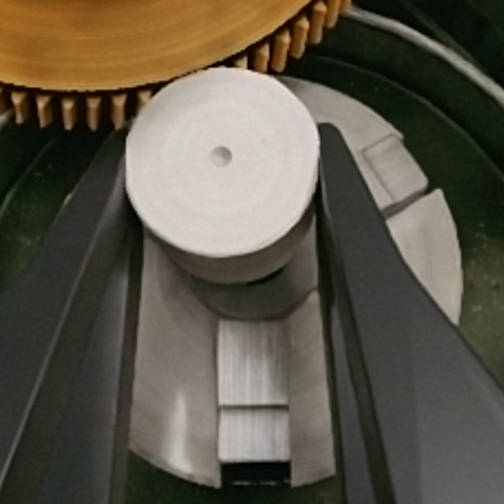

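Call:
execute_actions(actions=[{"rows":[[-0.281,0.678,0.425,0.004,0.008,-0.007,-0.47,1.2,0.88,0.23,0.83,0.105,0,-1]],"steps":15}], pictures=false)

Call:
execute_actions(actions=[{"steps":15}], pictures=false)

Scene clock: 3098.43 s of 4200.00 s.
left_arm: end_effector_position=(+0.2743, +0.1710, +0.2112) grip_measured=-0.408 end_effector_quat_wxyz=(+0.592, +0.114, +0.793, -0.087) | right_arm: end_effector_position=(+0.1487, -0.0088, +0.2589) grip_measured=-0.985 end_effector_quat_wxyz=(+0.643, -0.343, +0.548, +0.411)
Joint positions: left_arm=[-0.274  0.701  0.434 -0.021  0.001 -0.003  0.028] | right_arm=[ 1.208  0.873  0.213  0.826  0.108 -0.008  0.001]
Joint velocities: left_arm=[-0.017 -0.017  0.017 -0.022  0.037 -0.037  0.   ] | right_arm=[ 0.007 -0.012 -0.012 -0.007 -0.022 -0.007 -0.001]
Steps of this call (steps 1 to 90: nothing new was sent; then 3.90 s passed at rest; steps 91 to 105: all 15 steps of this action). Readings (joint positions):
91: left_arm=[-0.269 0.701 0.452 -0.024 -0.000 -0.003] | right_arm=[1.208 0.873 0.213 0.826 0.108 -0.008]
92: left_arm=[-0.271 0.701 0.448 -0.022 -0.000 -0.003] | right_arm=[1.208 0.873 0.213 0.826 0.108 -0.008]
94: left_arm=[-0.273 0.701 0.441 -0.021 0.000 -0.003] | right_arm=[1.208 0.873 0.213 0.826 0.108 -0.008]
98: left_arm=[-0.274 0.701 0.434 -0.021 0.001 -0.003] | right_arm=[1.208 0.873 0.213 0.826 0.108 -0.008]
105: the state above

Scene clock: 3098.93 s of 4200.00 s.
left_arm: end_effector_position=(+0.2743, +0.1710, +0.2112) grip_measured=-0.408 end_effector_quat_wxyz=(+0.592, +0.114, +0.793, -0.087) | right_arm: end_effector_position=(+0.1487, -0.0088, +0.2589) grip_measured=-0.985 end_effector_quat_wxyz=(+0.643, -0.343, +0.548, +0.411)
Joint positions: left_arm=[-0.274  0.701  0.434 -0.021  0.001 -0.003  0.028] | right_arm=[ 1.208  0.873  0.213  0.826  0.108 -0.008  0.001]
Joint velocities: left_arm=[-0.017 -0.002 -0.012 -0.037  0.022 -0.081 -0.   ] | right_arm=[ 0.007 -0.002  0.002 -0.037 -0.037  0.022 -0.001]
Steps of this call (steps 1 to 15: the robot went on to your last target). Readings (joint positions):
1: left_arm=[-0.274 0.701 0.434 -0.021 0.001 -0.003] | right_arm=[1.208 0.873 0.213 0.826 0.108 -0.008]
2: left_arm=[-0.274 0.701 0.434 -0.021 0.001 -0.003] | right_arm=[1.208 0.873 0.213 0.826 0.108 -0.008]
4: left_arm=[-0.274 0.701 0.434 -0.021 0.001 -0.003] | right_arm=[1.208 0.873 0.213 0.826 0.108 -0.008]
8: left_arm=[-0.274 0.701 0.434 -0.021 0.001 -0.003] | right_arm=[1.208 0.873 0.213 0.826 0.108 -0.008]
15: the state above
All arms were judged still, so your last target was given up. Only a new action makes them travel on or press farther. Fingers that are still opening or closing keep moving.

Call:
execute_actions(actions=[{"rows":[[-0.281,0.668,0.425,0.02,0.008,-0.007,-0.47,1.2,0.88,0.23,0.83,0.105,0,-1]],"steps":15}])

Call:
zoom_image(camera="cam_right_wrist", region=[220,210,300,290])

Scene clock: 3103.63 s of 4200.00 s.
left_arm: end_effector_position=(+0.2747, +0.1709, +0.2125) grip_measured=-0.408 end_effector_quat_wxyz=(+0.594, +0.114, +0.792, -0.087) | right_arm: end_effector_position=(+0.1487, -0.0088, +0.2589) grip_measured=-0.985 end_effector_quat_wxyz=(+0.643, -0.343, +0.548, +0.411)
Joint positions: left_arm=[-0.274  0.701  0.434 -0.016  0.001 -0.003  0.028] | right_arm=[ 1.208  0.873  0.213  0.826  0.108 -0.008  0.001]
Joint velocities: left_arm=[-0.012  0.012 -0.002 -0.081  0.037  0.022 -0.001] | right_arm=[-0.012 -0.007  0.007 -0.007 -0.037 -0.007  0.   ]
Steps of this call (steps 1 to 90: nothing new was sent; then 1.20 s passed at rest; steps 91 to 105: all 15 steps of this action). Readings (joint positions):
91: left_arm=[-0.274 0.701 0.434 -0.021 0.001 -0.003] | right_arm=[1.208 0.873 0.213 0.826 0.108 -0.008]
92: left_arm=[-0.274 0.701 0.434 -0.020 0.001 -0.003] | right_arm=[1.208 0.873 0.213 0.826 0.108 -0.008]
94: left_arm=[-0.274 0.701 0.434 -0.018 0.001 -0.003] | right_arm=[1.208 0.873 0.213 0.826 0.108 -0.008]
98: left_arm=[-0.274 0.701 0.434 -0.016 0.001 -0.003] | right_arm=[1.208 0.873 0.213 0.826 0.108 -0.008]
105: the state above

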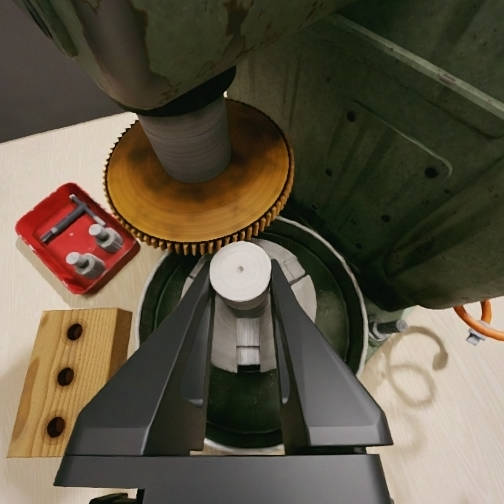

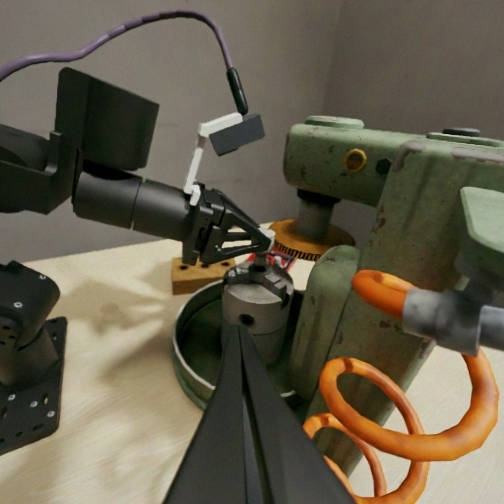

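Region (220, 210, 300, 290) of cam_right_wrist's 504x504 image, scaled by 6.300, with more detail than that image has.

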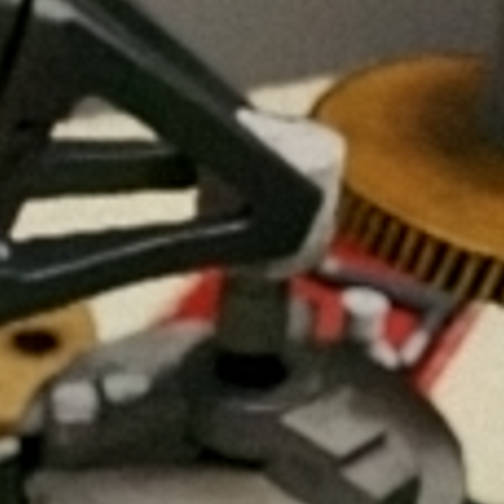

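Call:
execute_actions(actions=[{"rows":[[-0.281,0.69,0.425,0.035,0.008,-0.007,-0.47,1.2,0.88,0.23,0.83,0.105,0,-1],[-0.281,0.69,0.425,0.035,0.008,-0.007,-0.47,1.2,0.88,0.23,0.83,0.105,0,-1],[-0.281,0.69,0.42,0.04,0.008,-0.007,-0.47,1.2,0.88,0.23,0.83,0.105,0,-1],[-0.281,0.69,0.417,0.043,0.008,-0.007,-0.47,1.2,0.88,0.23,0.83,0.105,0,-1],[-0.281,0.69,0.414,0.046,0.008,-0.007,-0.47,1.2,0.88,0.23,0.83,0.105,0,-1],[-0.281,0.69,0.411,0.049,0.008,-0.007,-0.47,1.2,0.88,0.23,0.83,0.105,0,-1],[-0.281,0.69,0.408,0.052,0.008,-0.007,-0.47,1.2,0.88,0.23,0.83,0.105,0,-1],[-0.281,0.69,0.405,0.055,0.008,-0.007,-0.47,1.2,0.88,0.23,0.83,0.105,0,-1],[-0.281,0.69,0.402,0.058,0.008,-0.007,-0.47,1.2,0.88,0.23,0.83,0.105,0,-1],[-0.281,0.69,0.399,0.061,0.008,-0.007,-0.47,1.2,0.88,0.23,0.83,0.105,0,-1],[-0.281,0.69,0.396,0.064,0.008,-0.007,-0.47,1.2,0.88,0.23,0.83,0.105,0,-1],[-0.281,0.69,0.393,0.066,0.008,-0.007,-0.47,1.2,0.88,0.23,0.83,0.105,0,-1],[-0.281,0.69,0.39,0.066,0.008,-0.007,-0.47,1.2,0.88,0.23,0.83,0.105,0,-1],[-0.281,0.69,0.385,0.066,0.008,-0.007,-0.47,1.2,0.88,0.23,0.83,0.105,0,-1]],"steps":15}], pictures=false)

Call:
execute_actions(actions=[{"steps":20}])

Call:
zoom_image(camera="cam_right_wrist", region=[220,210,300,290])

Scene clock: 3116.13 s of 4200.00 s.
left_arm: end_effector_position=(+0.2748, +0.1709, +0.2058) grip_measured=-0.408 end_effector_quat_wxyz=(+0.597, +0.113, +0.789, -0.088) | right_arm: end_effector_position=(+0.1487, -0.0088, +0.2589) grip_measured=-0.985 end_effector_quat_wxyz=(+0.643, -0.343, +0.548, +0.411)
Joint positions: left_arm=[-0.274  0.701  0.4    0.026  0.001 -0.003  0.028] | right_arm=[ 1.208  0.873  0.213  0.826  0.108 -0.008  0.001]
Joint velocities: left_arm=[-0.002 -0.022 -0.1   -0.022 -0.007  0.081  0.   ] | right_arm=[ 0.012 -0.022 -0.007 -0.125  0.037 -0.081  0.001]
Steps of this call (steps 1 to 15: the robot went on to your last target; steps 16 to 90: nothing new was sent; then 9.00 s passed at rest; steps 91 to 105: all 15 steps of this action). Readings (joint positions):
91: left_arm=[-0.274 0.701 0.434 -0.014 0.001 -0.003] | right_arm=[1.208 0.873 0.213 0.826 0.108 -0.008]
92: left_arm=[-0.274 0.701 0.434 -0.012 0.001 -0.003] | right_arm=[1.208 0.873 0.213 0.826 0.108 -0.008]
94: left_arm=[-0.274 0.701 0.434 -0.006 0.001 -0.003] | right_arm=[1.208 0.873 0.213 0.826 0.108 -0.008]
98: left_arm=[-0.274 0.701 0.429 0.012 0.001 -0.003] | right_arm=[1.208 0.873 0.213 0.826 0.108 -0.008]
105: the state above

Scene clock: 3116.80 s of 4200.00 s.
left_arm: end_effector_position=(+0.2749, +0.1708, +0.2055) grip_measured=-0.408 end_effector_quat_wxyz=(+0.598, +0.113, +0.789, -0.088) | right_arm: end_effector_position=(+0.1487, -0.0088, +0.2589) grip_measured=-0.985 end_effector_quat_wxyz=(+0.643, -0.343, +0.548, +0.411)
Joint positions: left_arm=[-0.274  0.701  0.397  0.031  0.001 -0.003  0.028] | right_arm=[ 1.208  0.873  0.213  0.826  0.108 -0.008  0.001]
Joint velocities: left_arm=[ 0.007 -0.002 -0.007 -0.007 -0.066 -0.037  0.   ] | right_arm=[ 0.017  0.002 -0.007 -0.007 -0.037  0.022  0.   ]
Steps of this call (steps 1 to 15: the robot went on to your last target; steps 16 to 20: nothing new was sent). Readings (joint positions):
1: left_arm=[-0.274 0.701 0.397 0.028 0.001 -0.003] | right_arm=[1.208 0.873 0.213 0.826 0.108 -0.008]
2: left_arm=[-0.274 0.701 0.397 0.029 0.001 -0.003] | right_arm=[1.208 0.873 0.213 0.826 0.108 -0.008]
4: left_arm=[-0.274 0.701 0.397 0.029 0.001 -0.003] | right_arm=[1.208 0.873 0.213 0.826 0.108 -0.008]
8: left_arm=[-0.274 0.701 0.397 0.030 0.001 -0.003] | right_arm=[1.208 0.873 0.213 0.826 0.108 -0.008]
20: the state above
All arms were judged still, so your last target was given up. Only a new action makes them travel on or press farther. Fingers that are still opening or closing keep moving.

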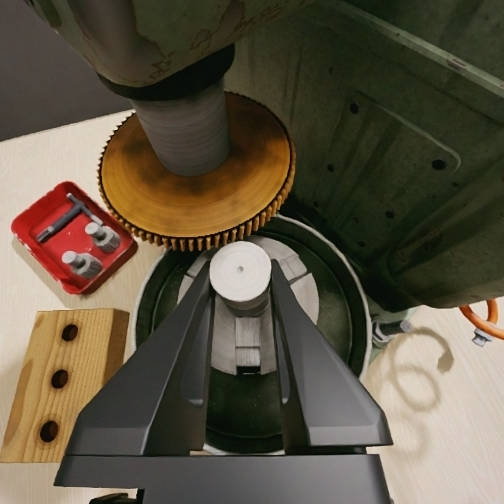

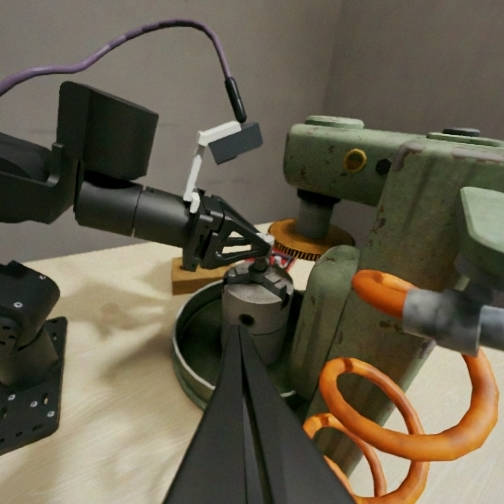

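Region (220, 210, 300, 290) of cam_right_wrist's 504x504 image, scaled by 6.300, with more detail than that image has.

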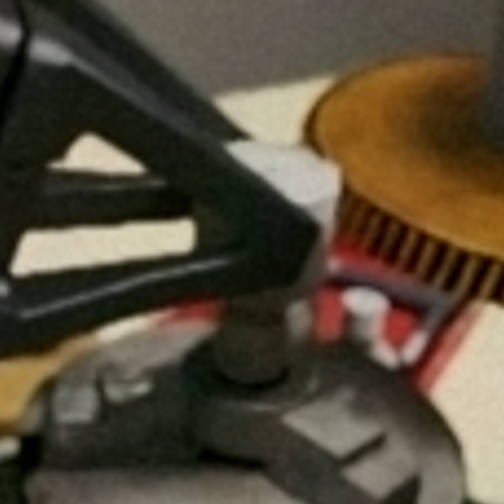

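Continue, q3 a bit lower so weight presses.

Call:
execute_actions(actions=[{"rows":[[-0.281,0.69,0.38,0.066,0.008,-0.007,-0.47,1.2,0.88,0.23,0.83,0.105,0,-1],[-0.281,0.69,0.378,0.066,0.008,-0.007,-0.47,1.2,0.88,0.23,0.83,0.105,0,-1],[-0.281,0.69,0.376,0.066,0.008,-0.007,-0.47,1.2,0.88,0.23,0.83,0.105,0,-1],[-0.281,0.69,0.374,0.068,0.008,-0.007,-0.47,1.2,0.88,0.23,0.83,0.105,0,-1],[-0.281,0.69,0.372,0.07,0.008,-0.007,-0.47,1.2,0.88,0.23,0.83,0.105,0,-1],[-0.281,0.69,0.37,0.072,0.008,-0.007,-0.47,1.2,0.88,0.23,0.83,0.105,0,-1],[-0.281,0.69,0.368,0.074,0.008,-0.007,-0.47,1.2,0.88,0.23,0.83,0.105,0,-1],[-0.281,0.69,0.366,0.076,0.008,-0.007,-0.47,1.2,0.88,0.23,0.83,0.105,0,-1]],"steps":15}], pictures=false)

Scene clock: 3124.03 s of 4200.00 s.
left_arm: end_effector_position=(+0.2750, +0.1703, +0.2036) grip_measured=-0.408 end_effector_quat_wxyz=(+0.600, +0.114, +0.786, -0.090) | right_arm: end_effector_position=(+0.1487, -0.0088, +0.2589) grip_measured=-0.985 end_effector_quat_wxyz=(+0.643, -0.343, +0.548, +0.411)
Joint positions: left_arm=[-0.274  0.701  0.382  0.053  0.003 -0.004  0.028] | right_arm=[ 1.208  0.873  0.213  0.826  0.108 -0.008  0.001]
Joint velocities: left_arm=[-0.002  0.002  0.002 -0.022  0.051  0.022 -0.001] | right_arm=[-0.007 -0.007 -0.002 -0.066 -0.022  0.037  0.001]
Steps of this call (steps 1 to 90: nothing new was sent; then 3.73 s passed at rest; steps 91 to 105: all 15 steps of this action). Readings (joint positions):
91: left_arm=[-0.274 0.701 0.397 0.031 0.001 -0.003] | right_arm=[1.208 0.873 0.213 0.826 0.108 -0.008]
92: left_arm=[-0.274 0.701 0.397 0.031 0.001 -0.003] | right_arm=[1.208 0.873 0.213 0.826 0.108 -0.008]
94: left_arm=[-0.274 0.701 0.397 0.031 0.001 -0.003] | right_arm=[1.208 0.873 0.213 0.826 0.108 -0.008]
98: left_arm=[-0.274 0.701 0.386 0.045 0.003 -0.004] | right_arm=[1.208 0.873 0.213 0.826 0.108 -0.008]
105: the state above

Call:
execute_actions(actions=[{"rows":[[-0.281,0.69,0.366,0.035,0.016,-0.007,-0.47,1.2,0.88,0.23,0.83,0.105,0,-1]],"steps":15}], pictures=false)

Scene clock: 3127.13 s of 4200.00 s.
left_arm: end_effector_position=(+0.2749, +0.1703, +0.2033) grip_measured=-0.408 end_effector_quat_wxyz=(+0.600, +0.114, +0.787, -0.090) | right_arm: end_effector_position=(+0.1487, -0.0088, +0.2589) grip_measured=-0.985 end_effector_quat_wxyz=(+0.643, -0.343, +0.548, +0.411)
Joint positions: left_arm=[-0.274  0.701  0.382  0.052  0.003 -0.004  0.028] | right_arm=[ 1.208  0.873  0.213  0.826  0.108 -0.008  0.001]
Joint velocities: left_arm=[-0.027 -0.012  0.002  0.037 -0.066 -0.022 -0.001] | right_arm=[ 0.012 -0.022 -0.002 -0.022  0.007  0.007 -0.   ]
Steps of this call (steps 1 to 15: the robot went on to your last target; steps 16 to 78: nothing new was sent; steps 79 to 93: all 15 steps of this action). Readings (joint positions):
79: left_arm=[-0.274 0.701 0.382 0.053 0.003 -0.004] | right_arm=[1.208 0.873 0.213 0.826 0.108 -0.008]
80: left_arm=[-0.274 0.701 0.382 0.052 0.003 -0.004] | right_arm=[1.208 0.873 0.213 0.826 0.108 -0.008]
82: left_arm=[-0.274 0.701 0.382 0.052 0.003 -0.004] | right_arm=[1.208 0.873 0.213 0.826 0.108 -0.008]
86: left_arm=[-0.274 0.701 0.382 0.052 0.003 -0.004] | right_arm=[1.208 0.873 0.213 0.826 0.108 -0.008]
93: the state above

Call:
execute_actions(actions=[{"rows":[[-0.281,0.672,0.366,0.035,0.008,-0.007,-0.47,1.2,0.88,0.23,0.83,0.105,0,-1],[-0.281,0.67,0.366,0.035,0.008,-0.007,-0.47,1.2,0.88,0.23,0.83,0.105,0,-1],[-0.281,0.668,0.366,0.035,0.008,-0.007,-0.47,1.2,0.88,0.23,0.83,0.105,0,-1],[-0.281,0.666,0.366,0.035,0.008,-0.007,-0.47,1.2,0.88,0.23,0.83,0.105,0,-1],[-0.281,0.664,0.366,0.035,0.008,-0.007,-0.47,1.2,0.88,0.23,0.83,0.105,0,-1]],"steps":15}], pictures=false)

Scene clock: 3134.10 s of 4200.00 s.
left_arm: end_effector_position=(+0.2742, +0.1705, +0.2037) grip_measured=-0.408 end_effector_quat_wxyz=(+0.600, +0.114, +0.787, -0.090) | right_arm: end_effector_position=(+0.1487, -0.0088, +0.2589) grip_measured=-0.985 end_effector_quat_wxyz=(+0.643, -0.343, +0.548, +0.411)
Joint positions: left_arm=[-0.274  0.696  0.382  0.048  0.003 -0.004  0.028] | right_arm=[ 1.208  0.873  0.213  0.826  0.108 -0.008  0.001]
Joint velocities: left_arm=[ 0.012  0.017 -0.002  0.007 -0.022 -0.007  0.001] | right_arm=[-0.002  0.007  0.007  0.022  0.007  0.051 -0.   ]
Steps of this call (steps 1 to 15: the robot went on to your last target; steps 16 to 90: nothing new was sent; then 3.47 s passed at rest; steps 91 to 105: all 15 steps of this action). Readings (joint positions):
91: left_arm=[-0.274 0.701 0.382 0.052 0.003 -0.004] | right_arm=[1.208 0.873 0.213 0.826 0.108 -0.008]
92: left_arm=[-0.274 0.701 0.382 0.052 0.003 -0.004] | right_arm=[1.208 0.873 0.213 0.826 0.108 -0.008]
94: left_arm=[-0.274 0.701 0.382 0.052 0.003 -0.004] | right_arm=[1.208 0.873 0.213 0.826 0.108 -0.008]
98: left_arm=[-0.274 0.696 0.382 0.048 0.003 -0.004] | right_arm=[1.208 0.873 0.213 0.826 0.108 -0.008]
105: the state above

Went up; try forward.

Call:
execute_actions(actions=[{"rows":[[-0.281,0.7,0.366,0.035,0.008,-0.007,-0.47,1.2,0.88,0.23,0.83,0.105,0,-1],[-0.281,0.703,0.366,0.035,0.008,-0.007,-0.47,1.2,0.88,0.23,0.83,0.105,0,-1],[-0.281,0.706,0.366,0.035,0.008,-0.007,-0.47,1.2,0.88,0.23,0.83,0.105,0,-1],[-0.281,0.709,0.366,0.035,0.008,-0.007,-0.47,1.2,0.88,0.23,0.83,0.105,0,-1],[-0.281,0.712,0.366,0.035,0.008,-0.007,-0.47,1.2,0.88,0.23,0.83,0.105,0,-1],[-0.281,0.714,0.366,0.035,0.008,-0.007,-0.47,1.2,0.88,0.23,0.83,0.105,0,-1],[-0.281,0.716,0.366,0.035,0.008,-0.007,-0.47,1.2,0.88,0.23,0.83,0.105,0,-1]],"steps":15}], pictures=false)

Scene clock: 3140.33 s of 4200.00 s.
left_arm: end_effector_position=(+0.2749, +0.1704, +0.2030) grip_measured=-0.408 end_effector_quat_wxyz=(+0.600, +0.114, +0.787, -0.089) | right_arm: end_effector_position=(+0.1487, -0.0088, +0.2589) grip_measured=-0.985 end_effector_quat_wxyz=(+0.643, -0.343, +0.548, +0.411)
Joint positions: left_arm=[-0.274  0.702  0.382  0.052  0.003 -0.004  0.028] | right_arm=[ 1.208  0.873  0.213  0.826  0.108 -0.008  0.001]
Joint velocities: left_arm=[-0.002 -0.002 -0.012  0.037 -0.066  0.022 -0.   ] | right_arm=[-0.027  0.002 -0.017  0.022 -0.037 -0.081  0.   ]
Steps of this call (steps 1 to 15: the robot went on to your last target; steps 16 to 90: nothing new was sent; then 2.73 s passed at rest; steps 91 to 105: all 15 steps of this action). Readings (joint positions):
91: left_arm=[-0.274 0.696 0.382 0.048 0.003 -0.004] | right_arm=[1.208 0.873 0.213 0.826 0.108 -0.008]
92: left_arm=[-0.274 0.696 0.382 0.048 0.003 -0.004] | right_arm=[1.208 0.873 0.213 0.826 0.108 -0.008]
94: left_arm=[-0.274 0.696 0.382 0.048 0.003 -0.004] | right_arm=[1.208 0.873 0.213 0.826 0.108 -0.008]
98: left_arm=[-0.274 0.702 0.382 0.051 0.003 -0.004] | right_arm=[1.208 0.873 0.213 0.826 0.108 -0.008]
105: the state above

Call:
execute_actions(actions=[{"rows":[[-0.281,0.722,0.366,0.02,0.008,-0.007,-0.47,1.2,0.88,0.23,0.83,0.105,0,-1],[-0.281,0.724,0.366,0.02,0.008,-0.007,-0.47,1.2,0.88,0.23,0.83,0.105,0,-1],[-0.281,0.726,0.366,0.02,0.008,-0.007,-0.47,1.2,0.88,0.23,0.83,0.105,0,-1]],"steps":15}], pictures=false)

Scene clock: 3146.80 s of 4200.00 s.
left_arm: end_effector_position=(+0.2749, +0.1704, +0.2030) grip_measured=-0.408 end_effector_quat_wxyz=(+0.600, +0.114, +0.787, -0.089) | right_arm: end_effector_position=(+0.1487, -0.0088, +0.2589) grip_measured=-0.985 end_effector_quat_wxyz=(+0.643, -0.343, +0.548, +0.411)
Joint positions: left_arm=[-0.274  0.702  0.382  0.052  0.003 -0.004  0.028] | right_arm=[ 1.208  0.873  0.213  0.826  0.108 -0.008  0.001]
Joint velocities: left_arm=[ 0.002 -0.002  0.017 -0.007 -0.081 -0.037 -0.001] | right_arm=[-0.012 -0.002  0.002 -0.095  0.007 -0.022  0.   ]
Steps of this call (steps 1 to 15: the robot went on to your last target; steps 16 to 90: nothing new was sent; then 2.97 s passed at rest; steps 91 to 105: all 15 steps of this action). Readings (joint positions):
91: left_arm=[-0.274 0.702 0.382 0.052 0.003 -0.004] | right_arm=[1.208 0.873 0.213 0.826 0.108 -0.008]
92: left_arm=[-0.274 0.702 0.382 0.052 0.003 -0.004] | right_arm=[1.208 0.873 0.213 0.826 0.108 -0.008]
94: left_arm=[-0.274 0.702 0.382 0.052 0.003 -0.004] | right_arm=[1.208 0.873 0.213 0.826 0.108 -0.008]
98: left_arm=[-0.274 0.702 0.382 0.052 0.003 -0.004] | right_arm=[1.208 0.873 0.213 0.826 0.108 -0.008]
105: the state above

Call:
execute_actions(actions=[{"rows":[[-0.281,0.695,0.366,0.0,0.008,0.02,-0.47,1.2,0.88,0.23,0.83,0.105,0,-1],[-0.281,0.695,0.366,0.0,0.008,0.02,-0.47,1.2,0.88,0.23,0.83,0.105,0,-1],[-0.281,0.695,0.366,0.0,0.008,0.02,-0.47,1.2,0.88,0.23,0.83,0.105,0,-1],[-0.281,0.695,0.366,0.0,0.008,0.02,-0.47,1.2,0.88,0.23,0.83,0.105,0,-1],[-0.281,0.695,0.366,0.0,0.008,0.02,-0.47,1.2,0.88,0.23,0.83,0.105,0,-1],[-0.281,0.695,0.366,0.0,0.008,0.02,-0.47,1.2,0.88,0.23,0.83,0.105,0,-1],[-0.281,0.695,0.366,0.0,0.008,0.02,-0.47,1.2,0.88,0.23,0.83,0.105,0,-1],[-0.281,0.695,0.366,0.0,0.008,0.02,-0.47,1.2,0.88,0.23,0.83,0.105,0,-1],[-0.281,0.695,0.366,0.0,0.0,-0.03,-0.47,1.2,0.88,0.23,0.83,0.105,0,-1]],"steps":15}], pictures=false)

Scene clock: 3158.57 s of 4200.00 s.
left_arm: end_effector_position=(+0.2746, +0.1705, +0.2020) grip_measured=-0.408 end_effector_quat_wxyz=(+0.598, +0.111, +0.789, -0.091) | right_arm: end_effector_position=(+0.1487, -0.0088, +0.2589) grip_measured=-0.985 end_effector_quat_wxyz=(+0.643, -0.343, +0.548, +0.411)
Joint positions: left_arm=[-0.274  0.702  0.382  0.047  0.003 -0.01   0.028] | right_arm=[ 1.208  0.873  0.213  0.826  0.108 -0.008  0.001]
Joint velocities: left_arm=[-0.002 -0.007  0.002  0.037  0.081 -0.007 -0.   ] | right_arm=[-0.007  0.007 -0.017 -0.051 -0.022  0.11   0.001]
Steps of this call (steps 1 to 15: the robot went on to your last target; steps 16 to 90: nothing new was sent; then 8.27 s passed at rest; steps 91 to 105: all 15 steps of this action). Readings (joint positions):
91: left_arm=[-0.274 0.702 0.382 0.050 0.003 -0.001] | right_arm=[1.208 0.873 0.213 0.826 0.108 -0.008]
92: left_arm=[-0.274 0.702 0.382 0.050 0.004 0.001] | right_arm=[1.208 0.873 0.213 0.826 0.108 -0.008]
94: left_arm=[-0.274 0.702 0.382 0.048 0.005 0.006] | right_arm=[1.208 0.873 0.213 0.826 0.108 -0.008]
98: left_arm=[-0.274 0.702 0.382 0.047 0.005 0.009] | right_arm=[1.208 0.873 0.213 0.826 0.108 -0.008]
105: the state above

Progress with +roll. More.

Call:
execute_actions(actions=[{"rows":[[-0.281,0.7,0.36,-0.01,0.012,0.035,-0.47,1.2,0.88,0.23,0.83,0.105,0,-1]],"steps":15}], pictures=false)

Scene clock: 3161.90 s of 4200.00 s.
left_arm: end_effector_position=(+0.2743, +0.1697, +0.2018) grip_measured=-0.408 end_effector_quat_wxyz=(+0.599, +0.127, +0.787, -0.082) | right_arm: end_effector_position=(+0.1487, -0.0088, +0.2589) grip_measured=-0.985 end_effector_quat_wxyz=(+0.643, -0.343, +0.548, +0.411)
Joint positions: left_arm=[-0.274  0.702  0.382  0.047  0.008  0.026  0.028] | right_arm=[ 1.208  0.873  0.213  0.826  0.108 -0.008  0.001]
Joint velocities: left_arm=[-0.002 -0.002 -0.002  0.007  0.051  0.007  0.001] | right_arm=[ 0.002  0.002 -0.012  0.007  0.037 -0.051  0.   ]
Steps of this call (steps 1 to 15: the robot went on to your last target; steps 16 to 85: nothing new was sent; steps 86 to 100: all 15 steps of this action). Readings (joint positions):
86: left_arm=[-0.274 0.702 0.382 0.047 0.003 -0.006] | right_arm=[1.208 0.873 0.213 0.826 0.108 -0.008]
87: left_arm=[-0.274 0.702 0.382 0.047 0.003 0.000] | right_arm=[1.208 0.873 0.213 0.826 0.108 -0.008]
89: left_arm=[-0.274 0.702 0.382 0.047 0.005 0.009] | right_arm=[1.208 0.873 0.213 0.826 0.108 -0.008]
93: left_arm=[-0.274 0.702 0.382 0.047 0.007 0.020] | right_arm=[1.208 0.873 0.213 0.826 0.108 -0.008]
100: the state above

Call:
execute_actions(actions=[{"rows":[[-0.281,0.716,0.35,-0.01,0.007,0.0,-0.47,1.2,0.88,0.23,0.83,0.105,0,-1],[-0.281,0.716,0.348,-0.01,0.007,0.0,-0.47,1.2,0.88,0.23,0.83,0.105,0,-1],[-0.281,0.716,0.346,-0.01,0.007,0.0,-0.47,1.2,0.88,0.23,0.83,0.105,0,-1],[-0.281,0.716,0.344,-0.01,0.007,0.0,-0.47,1.2,0.88,0.23,0.83,0.105,0,-1],[-0.281,0.716,0.342,-0.01,0.007,0.0,-0.47,1.2,0.88,0.23,0.83,0.105,0,-1],[-0.281,0.716,0.34,-0.01,0.007,0.0,-0.47,1.2,0.88,0.23,0.83,0.105,0,-1]],"steps":15}], pictures=false)

Scene clock: 3169.37 s of 4200.00 s.
left_arm: end_effector_position=(+0.2745, +0.1700, +0.2013) grip_measured=-0.408 end_effector_quat_wxyz=(+0.599, +0.120, +0.787, -0.086) | right_arm: end_effector_position=(+0.1487, -0.0088, +0.2589) grip_measured=-0.985 end_effector_quat_wxyz=(+0.643, -0.343, +0.548, +0.411)
Joint positions: left_arm=[-0.274  0.702  0.377  0.054  0.006  0.01   0.028] | right_arm=[ 1.208  0.873  0.213  0.826  0.108 -0.008  0.001]
Joint velocities: left_arm=[ 0.007 -0.022 -0.017 -0.081  0.022 -0.095  0.   ] | right_arm=[ 0.022 -0.022 -0.012 -0.037 -0.037 -0.037 -0.   ]
Steps of this call (steps 1 to 15: the robot went on to your last target; steps 16 to 90: nothing new was sent; then 3.97 s passed at rest; steps 91 to 105: all 15 steps of this action). Readings (joint positions):
91: left_arm=[-0.274 0.702 0.382 0.047 0.008 0.024] | right_arm=[1.208 0.873 0.213 0.826 0.108 -0.008]
92: left_arm=[-0.274 0.702 0.382 0.047 0.008 0.021] | right_arm=[1.208 0.873 0.213 0.826 0.108 -0.008]
94: left_arm=[-0.274 0.702 0.382 0.047 0.007 0.017] | right_arm=[1.208 0.873 0.213 0.826 0.108 -0.008]
98: left_arm=[-0.274 0.702 0.378 0.052 0.006 0.012] | right_arm=[1.208 0.873 0.213 0.826 0.108 -0.008]
105: the state above


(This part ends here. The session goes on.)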